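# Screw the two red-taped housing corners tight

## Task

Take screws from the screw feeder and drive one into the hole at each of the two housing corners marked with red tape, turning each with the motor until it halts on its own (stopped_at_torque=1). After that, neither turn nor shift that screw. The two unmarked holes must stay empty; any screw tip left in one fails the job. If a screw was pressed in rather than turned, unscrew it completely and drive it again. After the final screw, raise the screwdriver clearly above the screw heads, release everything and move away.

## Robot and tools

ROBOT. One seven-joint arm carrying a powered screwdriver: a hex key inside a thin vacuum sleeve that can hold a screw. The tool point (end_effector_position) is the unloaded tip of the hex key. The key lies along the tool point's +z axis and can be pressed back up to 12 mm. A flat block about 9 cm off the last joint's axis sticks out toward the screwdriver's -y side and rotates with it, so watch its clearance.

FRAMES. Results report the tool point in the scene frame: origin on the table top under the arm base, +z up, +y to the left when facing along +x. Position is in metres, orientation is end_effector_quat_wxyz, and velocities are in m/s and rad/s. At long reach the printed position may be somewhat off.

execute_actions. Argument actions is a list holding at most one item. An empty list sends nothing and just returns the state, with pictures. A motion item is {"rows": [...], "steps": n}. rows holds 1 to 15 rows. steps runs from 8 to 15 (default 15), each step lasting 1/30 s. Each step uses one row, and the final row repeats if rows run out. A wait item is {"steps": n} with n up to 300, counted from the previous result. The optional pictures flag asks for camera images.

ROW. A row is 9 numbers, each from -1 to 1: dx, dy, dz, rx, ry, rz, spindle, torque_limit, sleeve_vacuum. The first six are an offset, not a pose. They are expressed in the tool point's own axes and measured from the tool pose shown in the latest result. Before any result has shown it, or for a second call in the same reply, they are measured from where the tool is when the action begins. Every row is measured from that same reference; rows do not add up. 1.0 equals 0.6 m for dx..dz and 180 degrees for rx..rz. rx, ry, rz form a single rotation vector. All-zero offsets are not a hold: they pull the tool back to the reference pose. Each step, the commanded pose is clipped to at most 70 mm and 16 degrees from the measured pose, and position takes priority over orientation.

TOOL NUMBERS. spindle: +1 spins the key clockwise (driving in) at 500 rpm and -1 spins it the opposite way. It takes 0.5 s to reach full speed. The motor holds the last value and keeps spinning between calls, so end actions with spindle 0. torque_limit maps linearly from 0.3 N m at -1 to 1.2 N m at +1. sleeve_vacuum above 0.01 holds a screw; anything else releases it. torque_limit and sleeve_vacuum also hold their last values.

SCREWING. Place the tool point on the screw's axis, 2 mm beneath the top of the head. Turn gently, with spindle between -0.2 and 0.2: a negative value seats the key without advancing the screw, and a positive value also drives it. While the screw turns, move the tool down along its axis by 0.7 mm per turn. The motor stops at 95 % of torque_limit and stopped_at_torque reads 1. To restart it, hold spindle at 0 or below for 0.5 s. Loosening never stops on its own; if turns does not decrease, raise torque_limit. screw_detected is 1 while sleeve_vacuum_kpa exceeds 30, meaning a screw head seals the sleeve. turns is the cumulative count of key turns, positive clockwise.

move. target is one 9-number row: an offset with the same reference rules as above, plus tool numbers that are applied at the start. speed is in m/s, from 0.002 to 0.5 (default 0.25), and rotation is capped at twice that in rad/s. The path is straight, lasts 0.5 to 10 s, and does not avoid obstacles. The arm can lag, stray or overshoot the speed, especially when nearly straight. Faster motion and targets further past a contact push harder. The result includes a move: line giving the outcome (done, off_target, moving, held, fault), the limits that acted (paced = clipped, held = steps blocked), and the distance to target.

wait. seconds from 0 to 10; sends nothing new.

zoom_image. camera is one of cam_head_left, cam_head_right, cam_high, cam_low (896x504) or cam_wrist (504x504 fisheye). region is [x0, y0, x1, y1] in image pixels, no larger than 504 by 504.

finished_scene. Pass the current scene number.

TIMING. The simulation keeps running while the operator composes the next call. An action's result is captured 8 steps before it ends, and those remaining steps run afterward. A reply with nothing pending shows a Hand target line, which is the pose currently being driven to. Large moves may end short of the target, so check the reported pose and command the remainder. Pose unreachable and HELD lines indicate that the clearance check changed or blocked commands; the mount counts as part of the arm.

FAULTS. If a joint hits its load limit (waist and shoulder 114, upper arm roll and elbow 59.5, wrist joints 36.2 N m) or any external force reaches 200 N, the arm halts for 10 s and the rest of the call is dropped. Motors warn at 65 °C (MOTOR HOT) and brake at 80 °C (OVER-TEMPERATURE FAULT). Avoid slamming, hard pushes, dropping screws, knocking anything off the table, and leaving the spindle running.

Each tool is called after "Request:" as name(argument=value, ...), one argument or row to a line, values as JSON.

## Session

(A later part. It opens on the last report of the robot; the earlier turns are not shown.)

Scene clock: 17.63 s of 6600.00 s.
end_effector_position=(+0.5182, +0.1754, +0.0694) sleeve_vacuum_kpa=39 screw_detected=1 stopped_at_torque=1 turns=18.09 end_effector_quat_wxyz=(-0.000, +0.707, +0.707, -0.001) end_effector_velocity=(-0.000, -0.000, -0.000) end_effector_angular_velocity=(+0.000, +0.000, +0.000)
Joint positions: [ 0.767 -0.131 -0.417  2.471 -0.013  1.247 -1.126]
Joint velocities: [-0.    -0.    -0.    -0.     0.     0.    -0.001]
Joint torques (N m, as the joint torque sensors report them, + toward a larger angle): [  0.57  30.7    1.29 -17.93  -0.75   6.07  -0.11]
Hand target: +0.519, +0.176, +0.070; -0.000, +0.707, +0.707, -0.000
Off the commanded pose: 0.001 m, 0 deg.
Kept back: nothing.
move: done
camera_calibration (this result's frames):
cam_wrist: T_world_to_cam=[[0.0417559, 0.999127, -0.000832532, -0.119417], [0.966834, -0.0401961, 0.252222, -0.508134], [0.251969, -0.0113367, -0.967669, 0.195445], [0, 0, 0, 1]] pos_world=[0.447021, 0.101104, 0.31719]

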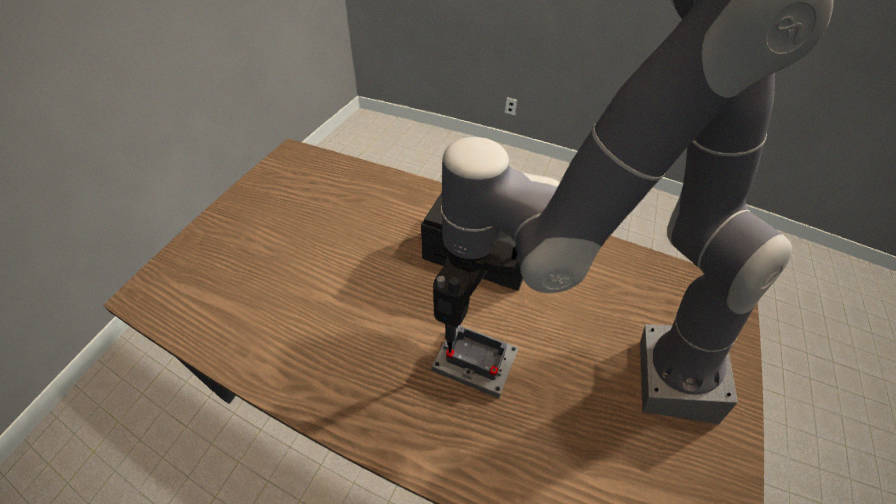

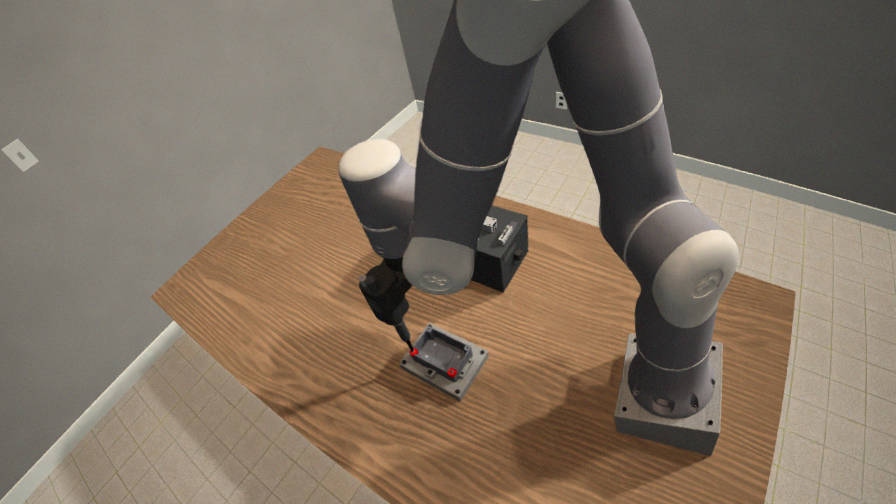

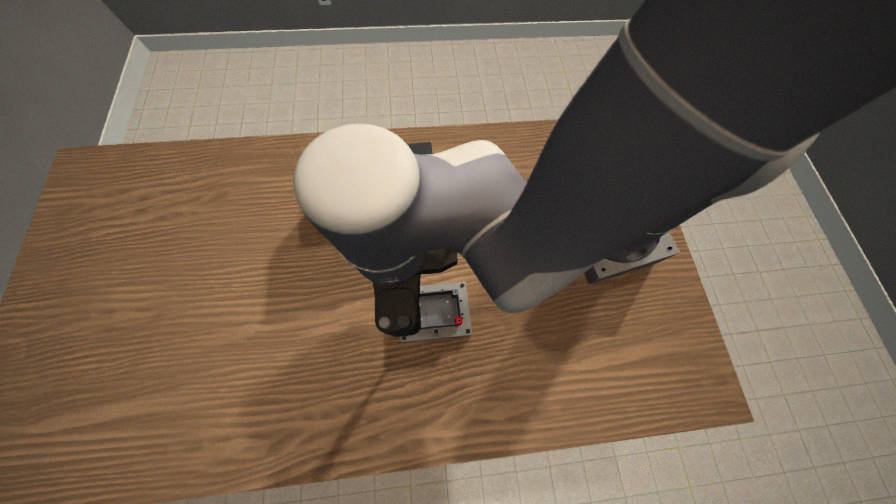

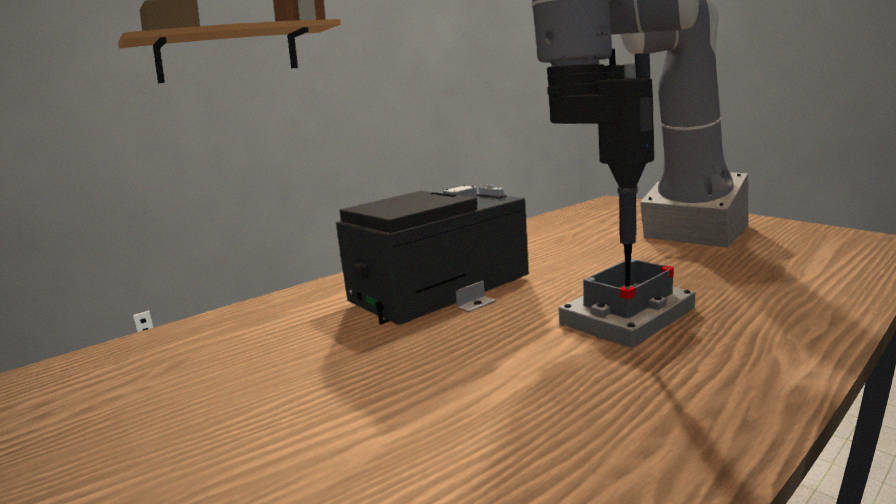

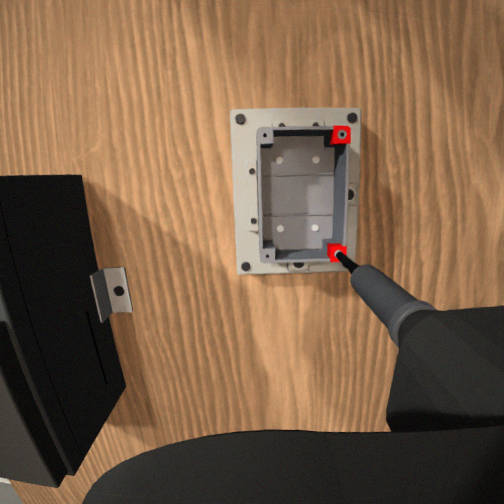

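Seated. Next screw at about (0.455, −0.1613).

Request:
move(
  target=[0,0,-0.18,0,0,0,0,0,0],
  speed=0.15,
)

Request:
move(
  target=[-0.561,-0.106,0,0,0,0,0,0,0],
)

Request:
zoom_image(
  camera="cam_wrist",
  region=[300, 220, 380, 300],
)

Scene clock: 19.07 s of 6600.00 s.
end_effector_position=(+0.5185, +0.1755, +0.1775) sleeve_vacuum_kpa=0 screw_detected=0 stopped_at_torque=1 turns=18.09 end_effector_quat_wxyz=(-0.000, +0.707, +0.707, -0.001) end_effector_velocity=(-0.001, -0.000, -0.000) end_effector_angular_velocity=(-0.001, +0.001, +0.000)
Joint positions: [ 0.748  0.235 -0.381  2.455 -0.23   0.881 -0.968]
Joint velocities: [-0.    -0.     0.001  0.     0.    -0.002  0.   ]
Joint torques (N m, as the joint torque sensors report them, + toward a larger angle): [ -1.32  25.09   4.67 -25.76  -3.4    5.05   0.38]
Hand target: +0.519, +0.176, +0.178; -0.000, +0.707, +0.707, -0.001
Off the commanded pose: 0.000 m, 0 deg.
Kept back: nothing.
move: done
camera_calibration (this result's frames):
cam_wrist: T_world_to_cam=[[0.0417853, 0.999126, -0.000931218, -0.119419], [0.966732, -0.040195, 0.252612, -0.535752], [0.252354, -0.0114557, -0.967567, 0.299738], [0, 0, 0, 1]] pos_world=[0.447279, 0.101214, 0.425243]

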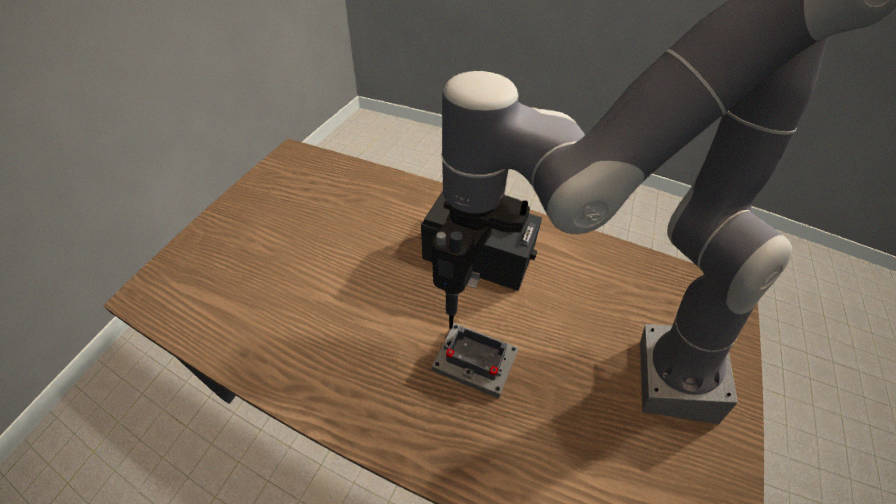

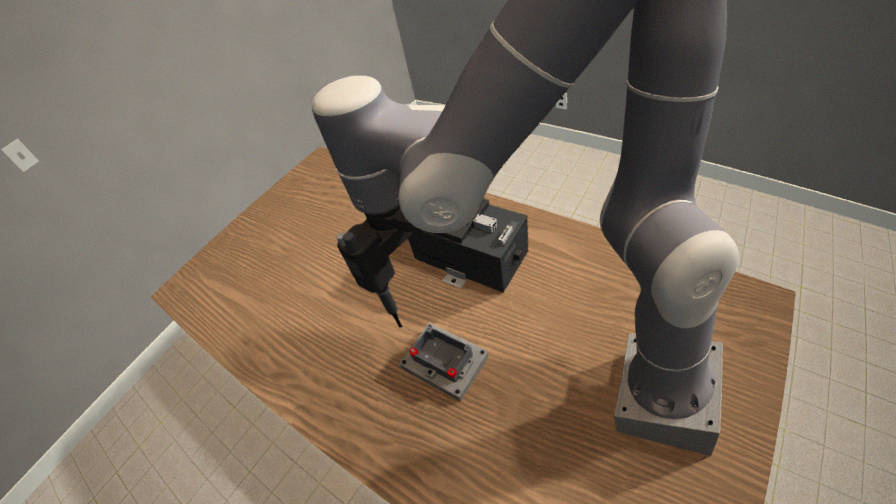

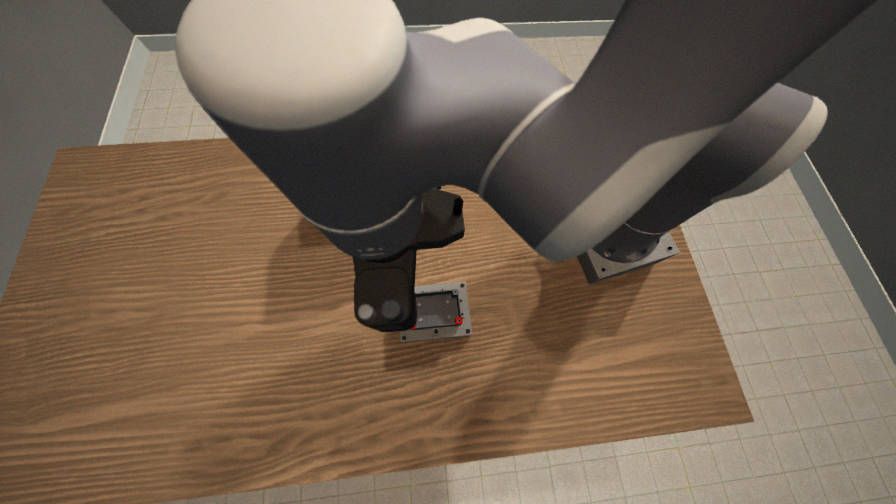

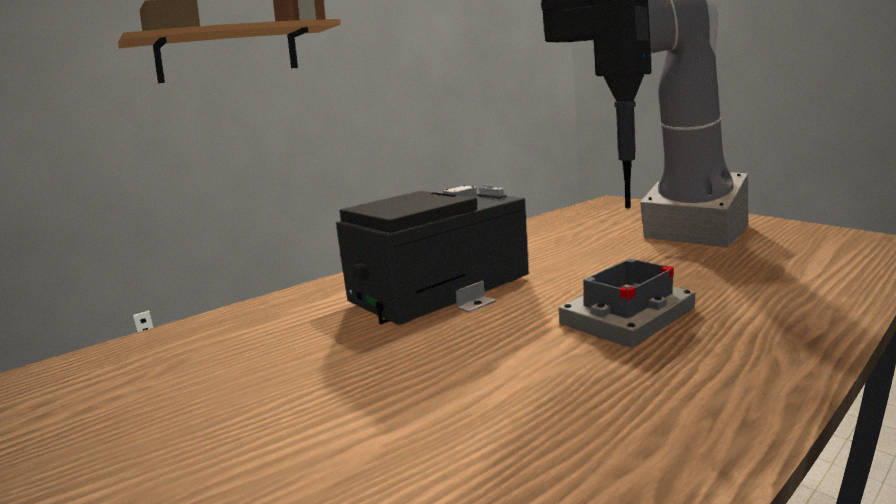

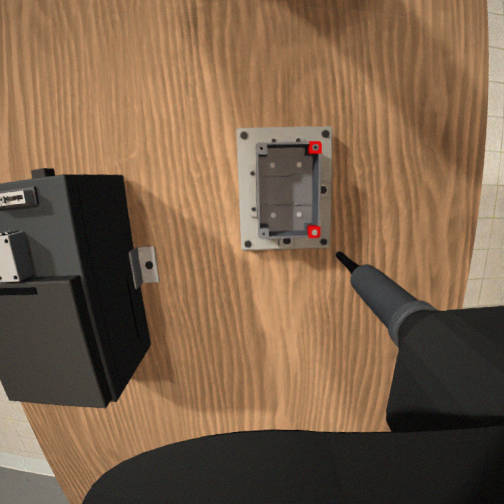

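Scene clock: 20.87 s of 6600.00 s.
end_effector_position=(+0.4553, -0.1614, +0.1783) sleeve_vacuum_kpa=0 screw_detected=0 stopped_at_torque=1 turns=18.09 end_effector_quat_wxyz=(+0.001, +0.707, +0.707, -0.001) end_effector_velocity=(-0.000, -0.001, -0.000) end_effector_angular_velocity=(+0.001, +0.001, -0.001)
Joint positions: [ 0.456  0.374 -0.939  2.512 -0.277  0.897 -1.775]
Joint velocities: [ 0.003 -0.    -0.005 -0.001 -0.    -0.001 -0.001]
Joint torques (N m, as the joint torque sensors report them, + toward a larger angle): [ -7.18  12.47   3.06 -24.97  -1.99   4.32  -0.71]
Hand target: +0.455, -0.161, +0.178; +0.000, +0.707, +0.707, -0.001
Off the commanded pose: 0.001 m, 0 deg.
Kept back: nothing.
move: done
camera_calibration (this result's frames):
cam_wrist: T_world_to_cam=[[0.0414312, 0.999139, -0.00238454, 0.220205], [0.966534, -0.0394742, 0.253483, -0.488327], [0.25317, -0.0128068, -0.967337, 0.31203], [0, 0, 0, 1]] pos_world=[0.383864, -0.235296, 0.426146]

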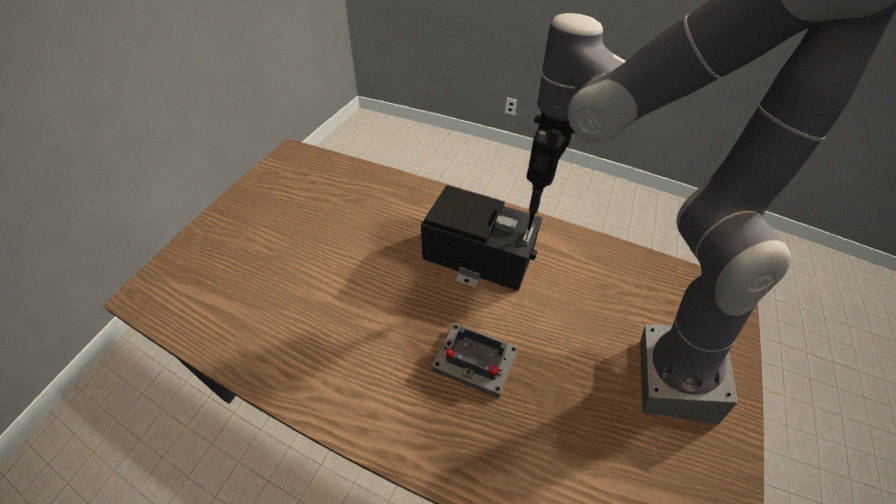

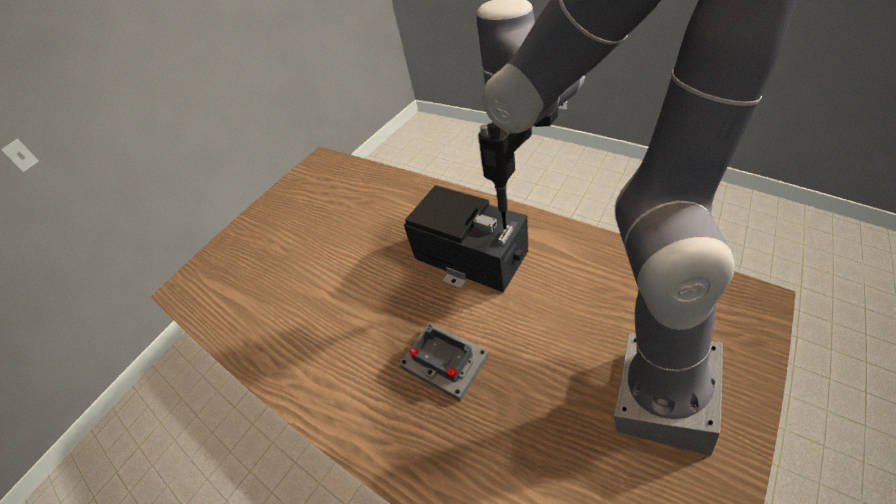

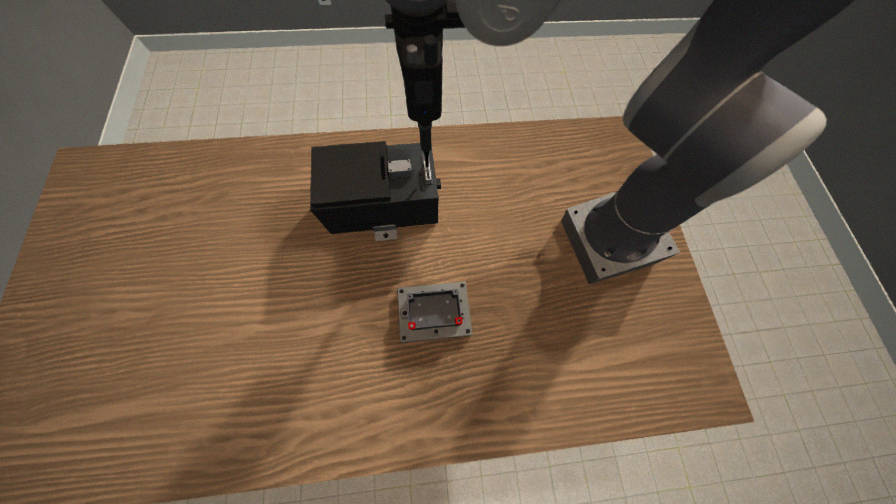

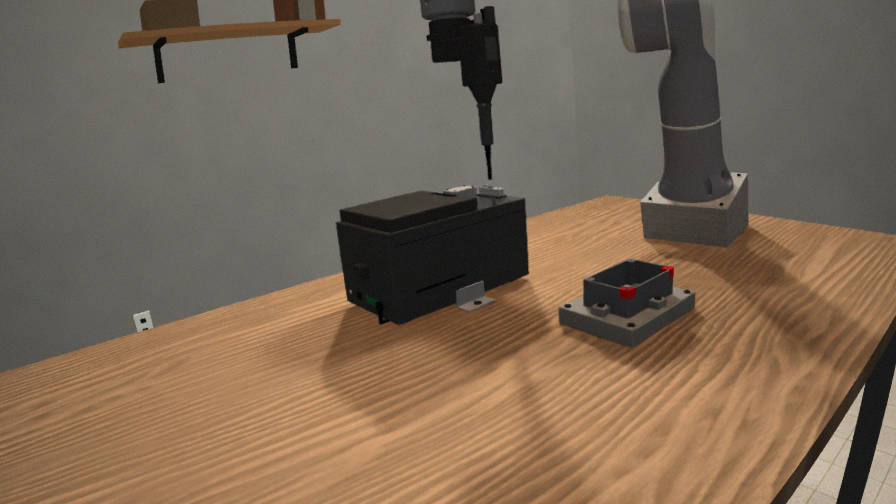

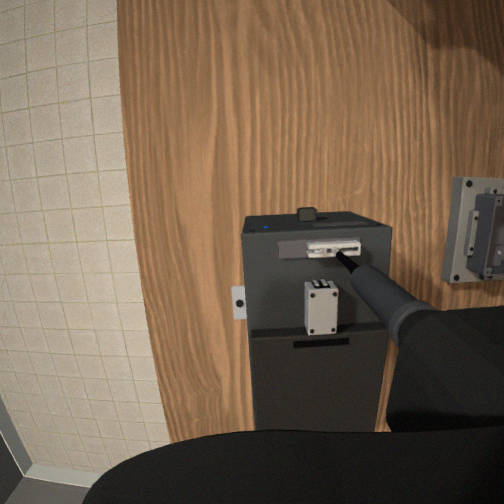

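Region (300, 220, 380, 300) of cam_wrist's 504x504 image, scaled by 6.300, with more detail than that image has.

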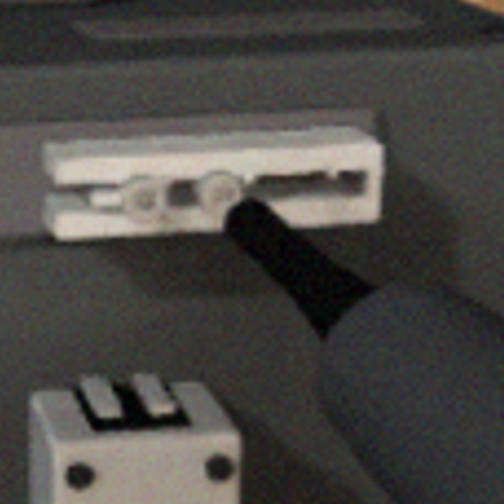

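Screw (220,192) vs desired ~(223,194).

Request:
move(
  target=[-0.0007,-0.0006,0.015,0,0,0,0,0,1],
  speed=0.03,
)

Request:
move(
  target=[0,0,0.0085,0,0,0,-0.15,0,1],
  speed=0.005,
)

Scene clock: 21.80 s of 6600.00 s.
end_effector_position=(+0.4550, -0.1619, +0.1694) sleeve_vacuum_kpa=40 screw_detected=1 stopped_at_torque=1 turns=18.09 end_effector_quat_wxyz=(+0.001, +0.707, +0.707, -0.001) end_effector_velocity=(+0.000, -0.000, -0.000) end_effector_angular_velocity=(+0.001, -0.000, -0.001)
Joint positions: [ 0.481  0.349 -0.972  2.52  -0.263  0.93  -1.791]
Joint velocities: [ 0.002 -0.    -0.003 -0.     0.     0.001  0.   ]
Joint torques (N m, as the joint torque sensors report them, + toward a larger angle): [ -6.14  12.5    2.78 -23.13  -2.04   4.67  -0.39]
Hand target: +0.455, -0.162, +0.169; +0.001, +0.707, +0.707, -0.001
Off the commanded pose: 0.000 m, 0 deg.
Kept back: nothing.
move: done
camera_calibration (this result's frames):
cam_wrist: T_world_to_cam=[[0.041225, 0.999147, -0.00259519, 0.220816], [0.966552, -0.0392218, 0.253453, -0.485735], [0.253135, -0.012957, -0.967344, 0.30345], [0, 0, 0, 1]] pos_world=[0.383571, -0.235747, 0.417225]

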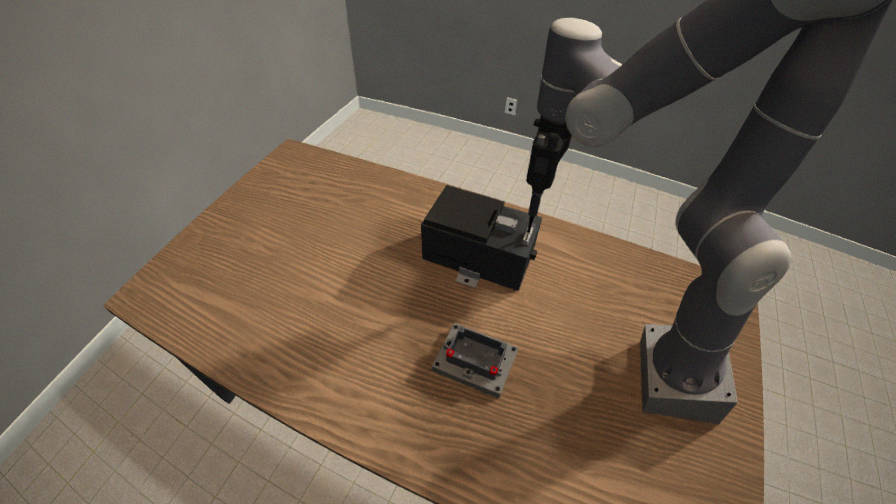

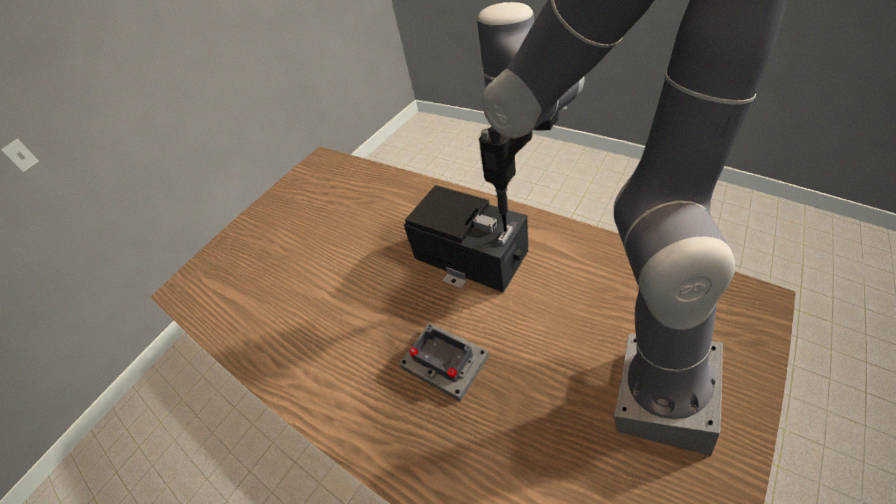

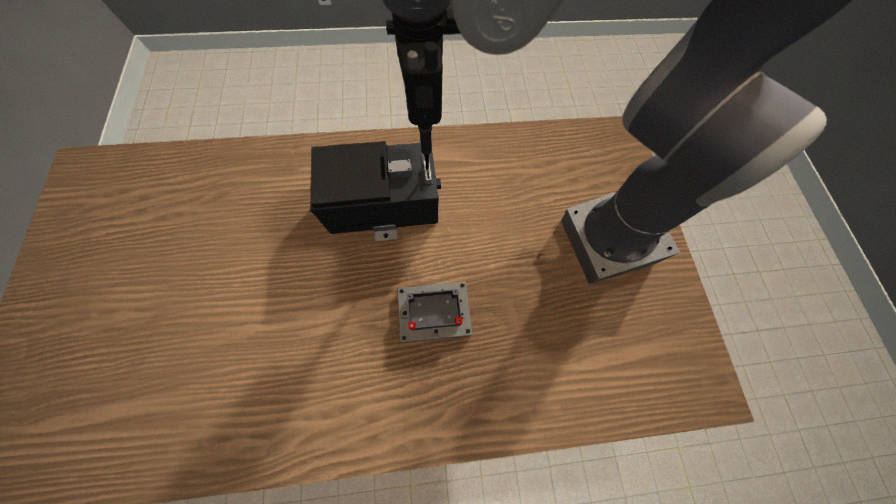

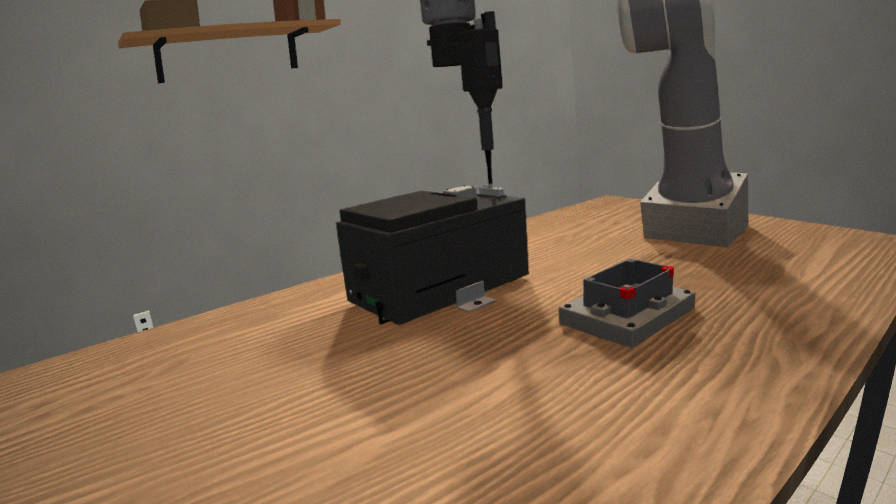

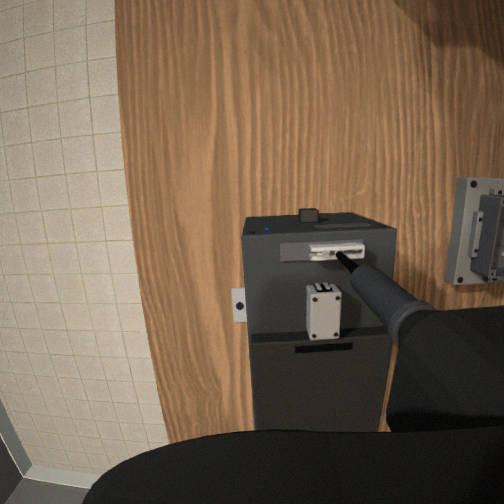

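Scene clock: 23.03 s of 6600.00 s.
end_effector_position=(+0.4552, -0.1622, +0.1645) sleeve_vacuum_kpa=40 screw_detected=1 stopped_at_torque=1 turns=16.58 end_effector_quat_wxyz=(+0.001, +0.707, +0.707, -0.001) end_effector_velocity=(-0.000, +0.000, -0.000) end_effector_angular_velocity=(+0.000, +0.000, -0.000)
Joint positions: [ 0.499  0.335 -0.994  2.524 -0.256  0.949 -1.799]
Joint velocities: [ 0.001  0.    -0.001  0.     0.     0.    -0.   ]
Joint torques (N m, as the joint torque sensors report them, + toward a larger angle): [ -5.49  12.38   3.23 -21.23  -1.88   4.6   -0.16]
Hand target: +0.455, -0.162, +0.164; +0.001, +0.707, +0.707, -0.001
Off the commanded pose: 0.000 m, 0 deg.
Kept back: nothing.
move: done
camera_calibration (this result's frames):
cam_wrist: T_world_to_cam=[[0.0411848, 0.999147, -0.00298619, 0.221166], [0.966455, -0.0390786, 0.253845, -0.484735], [0.253511, -0.0133406, -0.96724, 0.298386], [0, 0, 0, 1]] pos_world=[0.383722, -0.235939, 0.412319]

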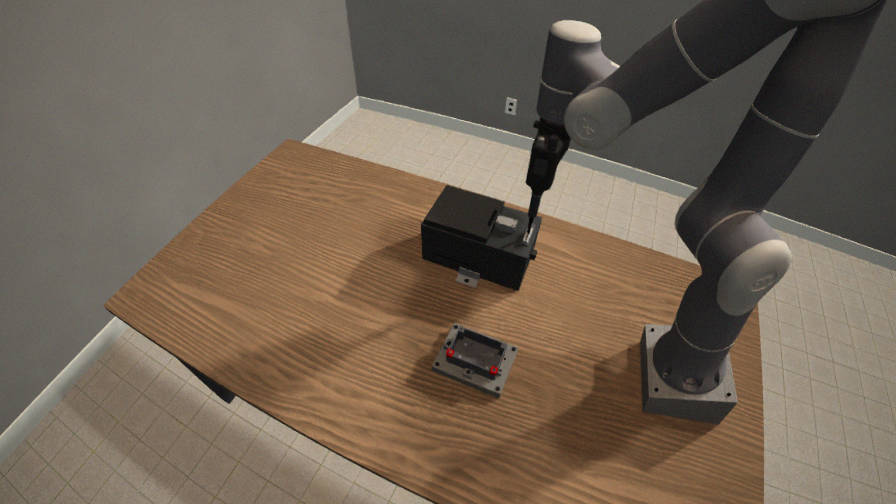

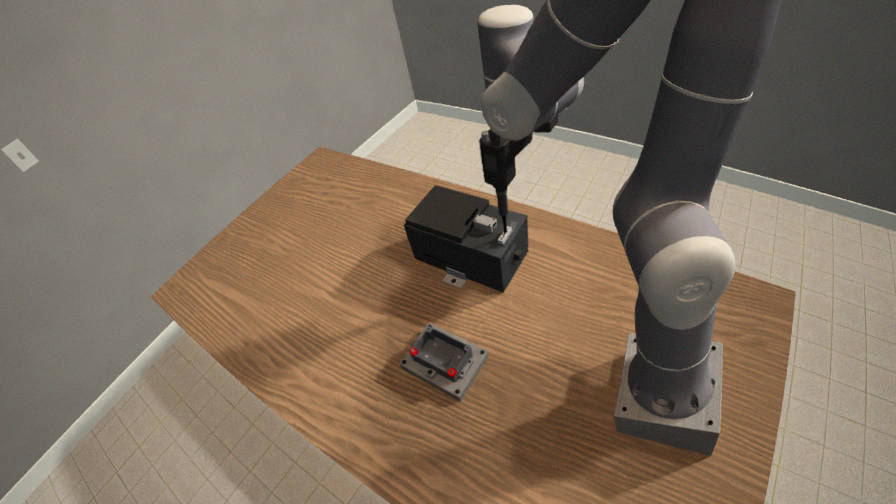

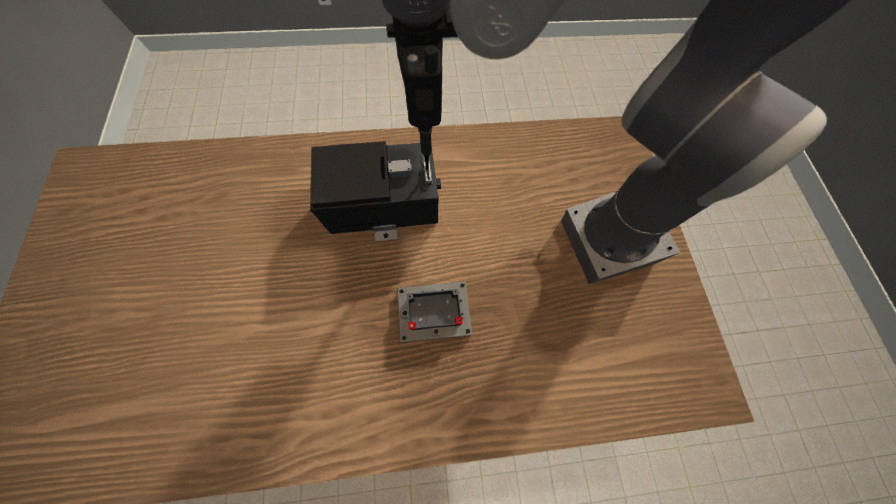

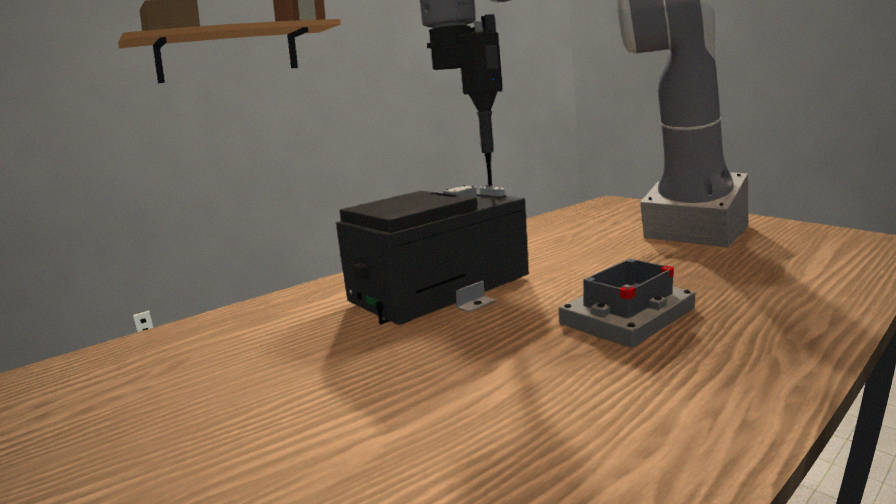

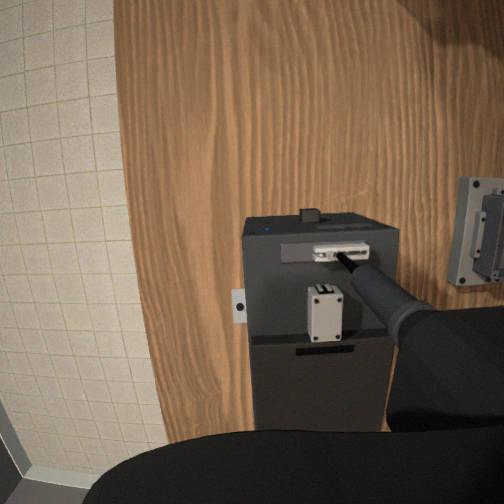

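Request:
move(
  target=[0,0,-0.07,0,0,0,0,0,1],
  speed=0.08,
)

Request:
move(
  target=[0.562,-0.072,0.185,0,0,0,0,0,1],
)

Request:
zoom_image(
  camera="cam_wrist",
  region=[300, 220, 380, 300],
)

Scene clock: 24.20 s of 6600.00 s.
end_effector_position=(+0.4553, -0.1620, +0.2065) sleeve_vacuum_kpa=40 screw_detected=1 stopped_at_torque=1 turns=16.16 end_effector_quat_wxyz=(+0.001, +0.707, +0.707, -0.001) end_effector_velocity=(-0.000, +0.000, +0.000) end_effector_angular_velocity=(-0.001, +0.001, +0.001)
Joint positions: [ 0.403  0.452 -0.863  2.482 -0.312  0.791 -1.737]
Joint velocities: [-0.001 -0.     0.002 -0.     0.    -0.002 -0.   ]
Joint torques (N m, as the joint torque sensors report them, + toward a larger angle): [ -7.18  13.09   5.85 -26.92  -3.79   4.11   0.3 ]
Hand target: +0.455, -0.162, +0.207; +0.001, +0.707, +0.707, -0.001
Off the commanded pose: 0.000 m, 0 deg.
Kept back: nothing.
move: done
camera_calibration (this result's frames):
cam_wrist: T_world_to_cam=[[0.0412675, 0.999144, -0.00294456, 0.221075], [0.966416, -0.0391672, 0.253982, -0.495446], [0.253649, -0.0133269, -0.967204, 0.338947], [0, 0, 0, 1]] pos_world=[0.383709, -0.235773, 0.454317]

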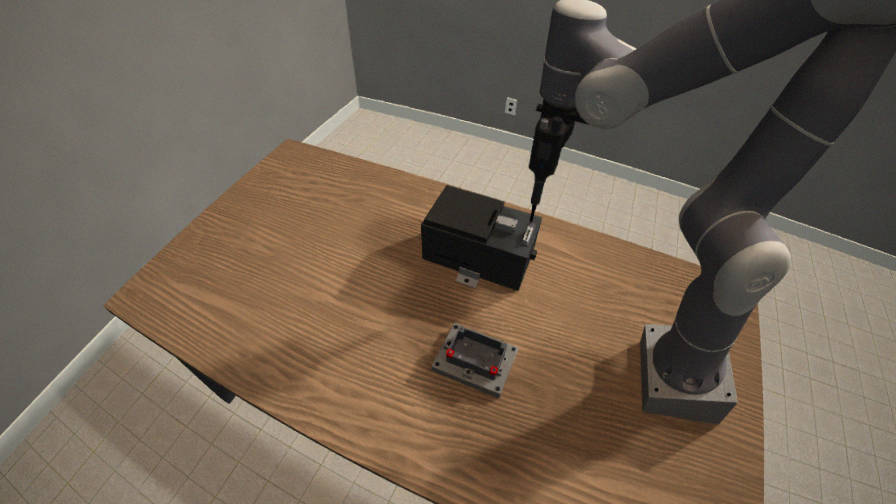

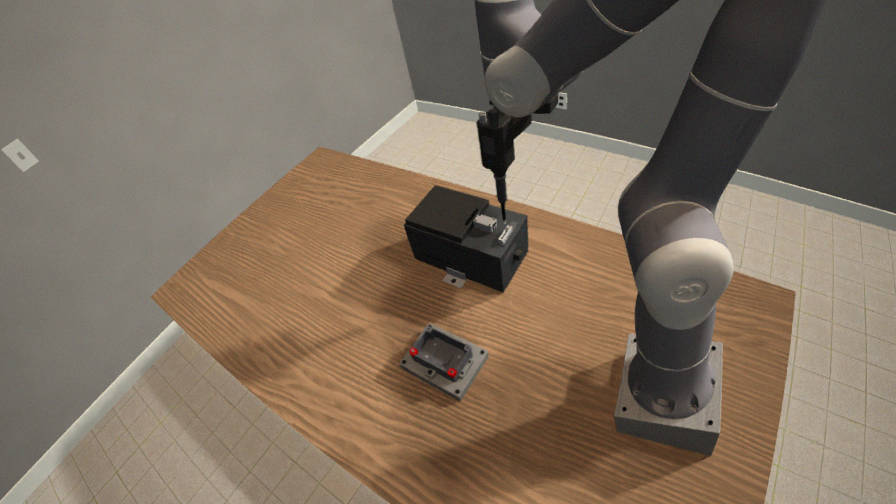

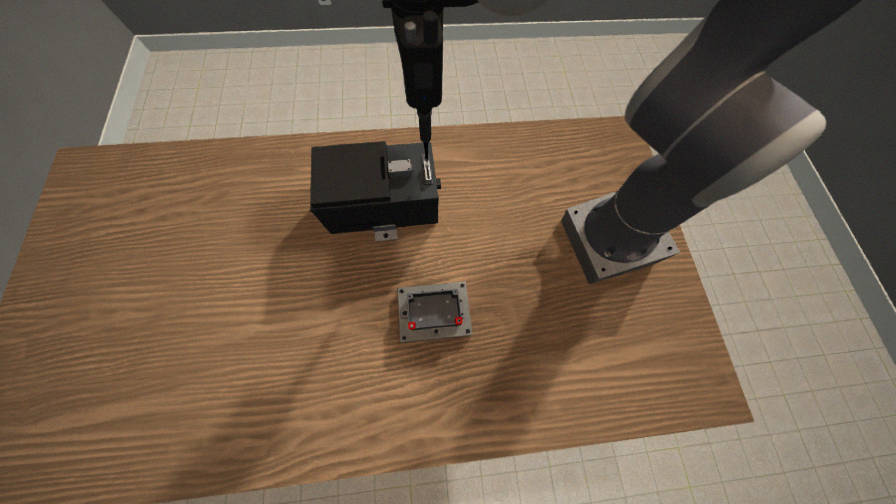

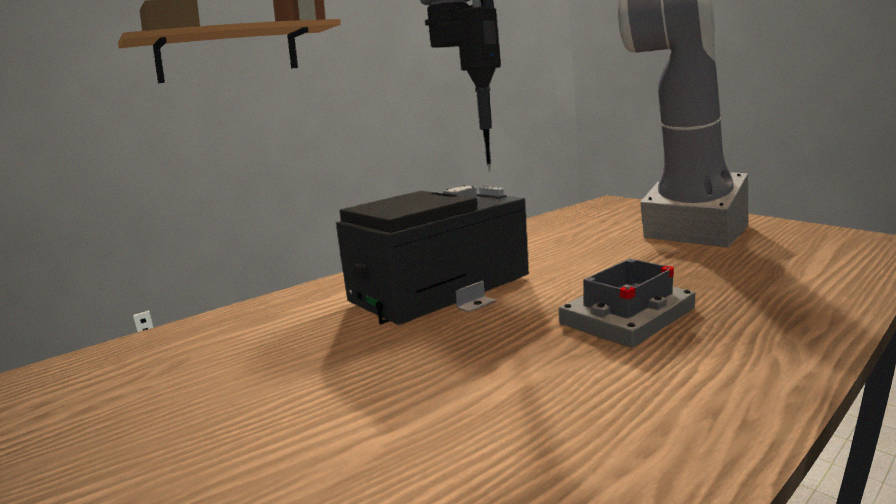

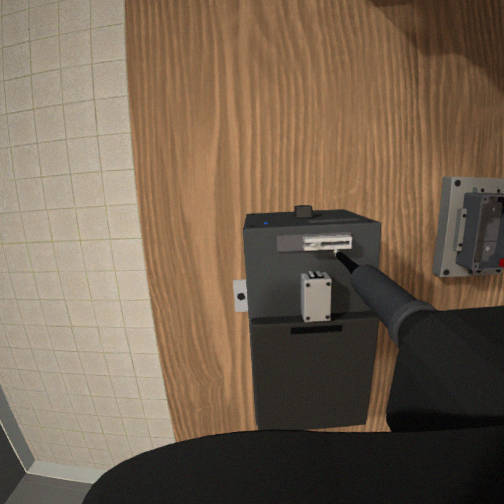

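Scene clock: 26.27 s of 6600.00 s.
end_effector_position=(+0.4119, +0.1752, +0.0948) sleeve_vacuum_kpa=40 screw_detected=1 stopped_at_torque=1 turns=16.16 end_effector_quat_wxyz=(-0.000, +0.707, +0.707, -0.002) end_effector_velocity=(-0.000, -0.001, -0.000) end_effector_angular_velocity=(-0.003, -0.022, -0.003)
Joint positions: [ 0.205  0.046  0.234  2.687 -0.23   1.285 -0.844]
Joint velocities: [-0.207 -0.027  0.186  0.    -0.061  0.045  0.044]
Joint torques (N m, as the joint torque sensors report them, + toward a larger angle): [  0.84  23.5    1.58 -13.35  -1.91   5.13   0.22]
Hand target: +0.412, +0.175, +0.095; -0.000, +0.707, +0.707, -0.002
Off the commanded pose: 0.000 m, 0 deg.
joint sent to its limit — the command would take joint 4 (elbow) past its upper limit, so that joint was sent only as far as its limit.
Kept back: nothing.
move: done
camera_calibration (this result's frames):
cam_wrist: T_world_to_cam=[[0.0413847, 0.999142, -0.00187688, -0.114532], [0.967158, -0.0395883, 0.251075, -0.411937], [0.250785, -0.0122059, -0.967966, 0.247442], [0, 0, 0, 1]] pos_world=[0.341094, 0.101146, 0.342727]

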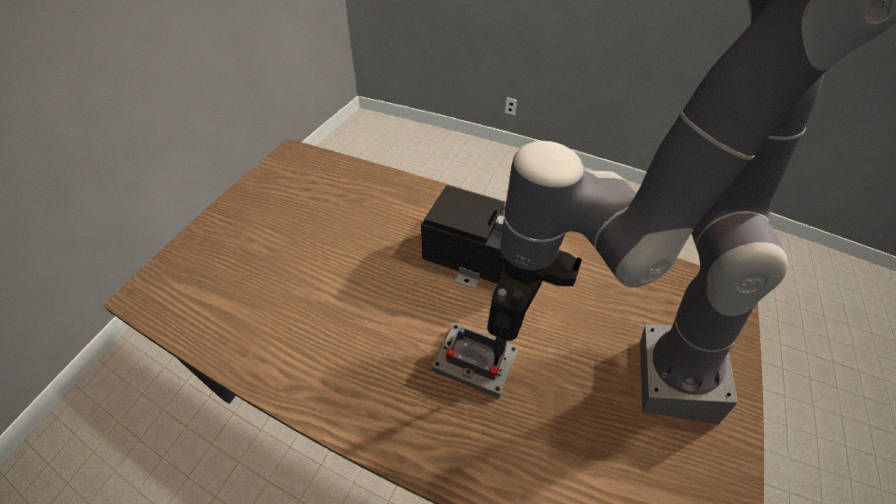

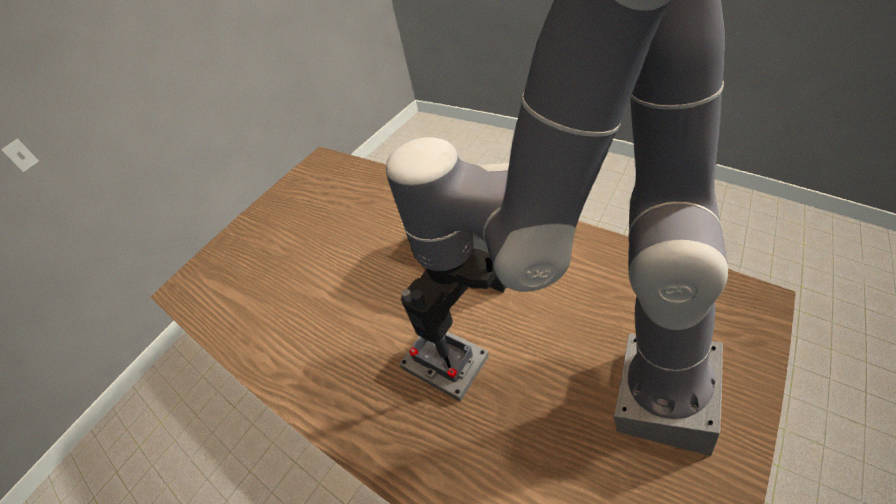

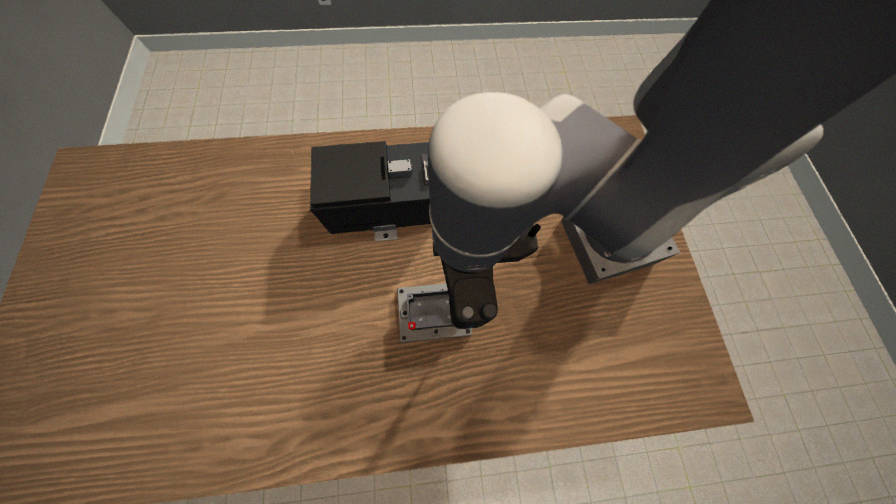

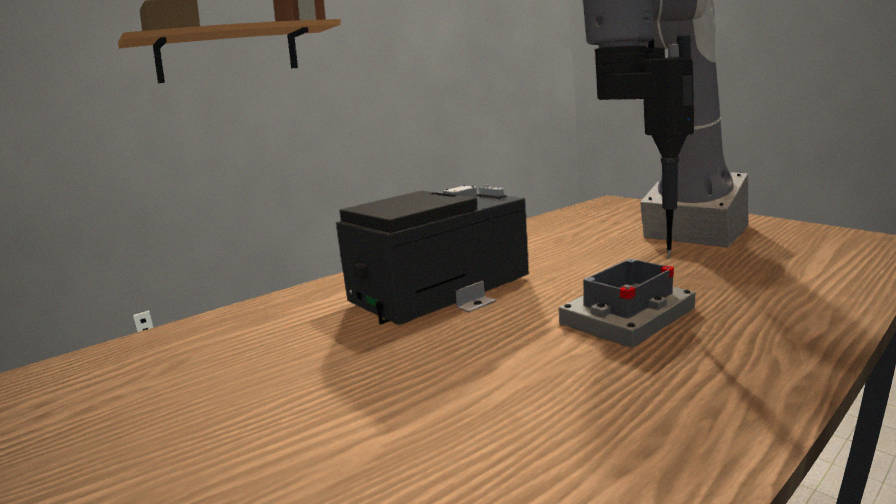

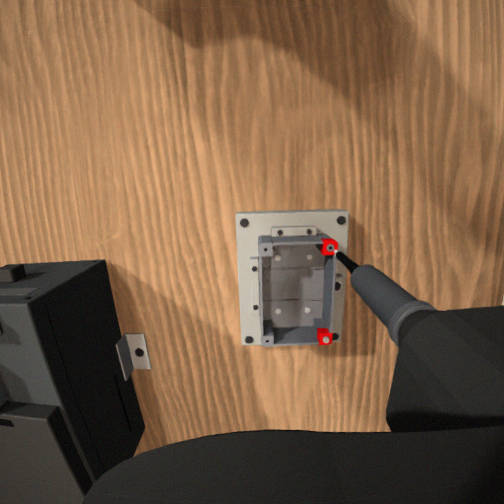

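Region (300, 220, 380, 300) of cam_wrist's 504x504 image, scaled by 6.300, with more detail than that image has.

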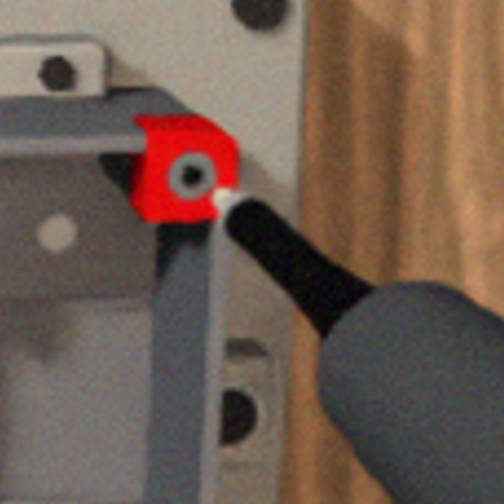

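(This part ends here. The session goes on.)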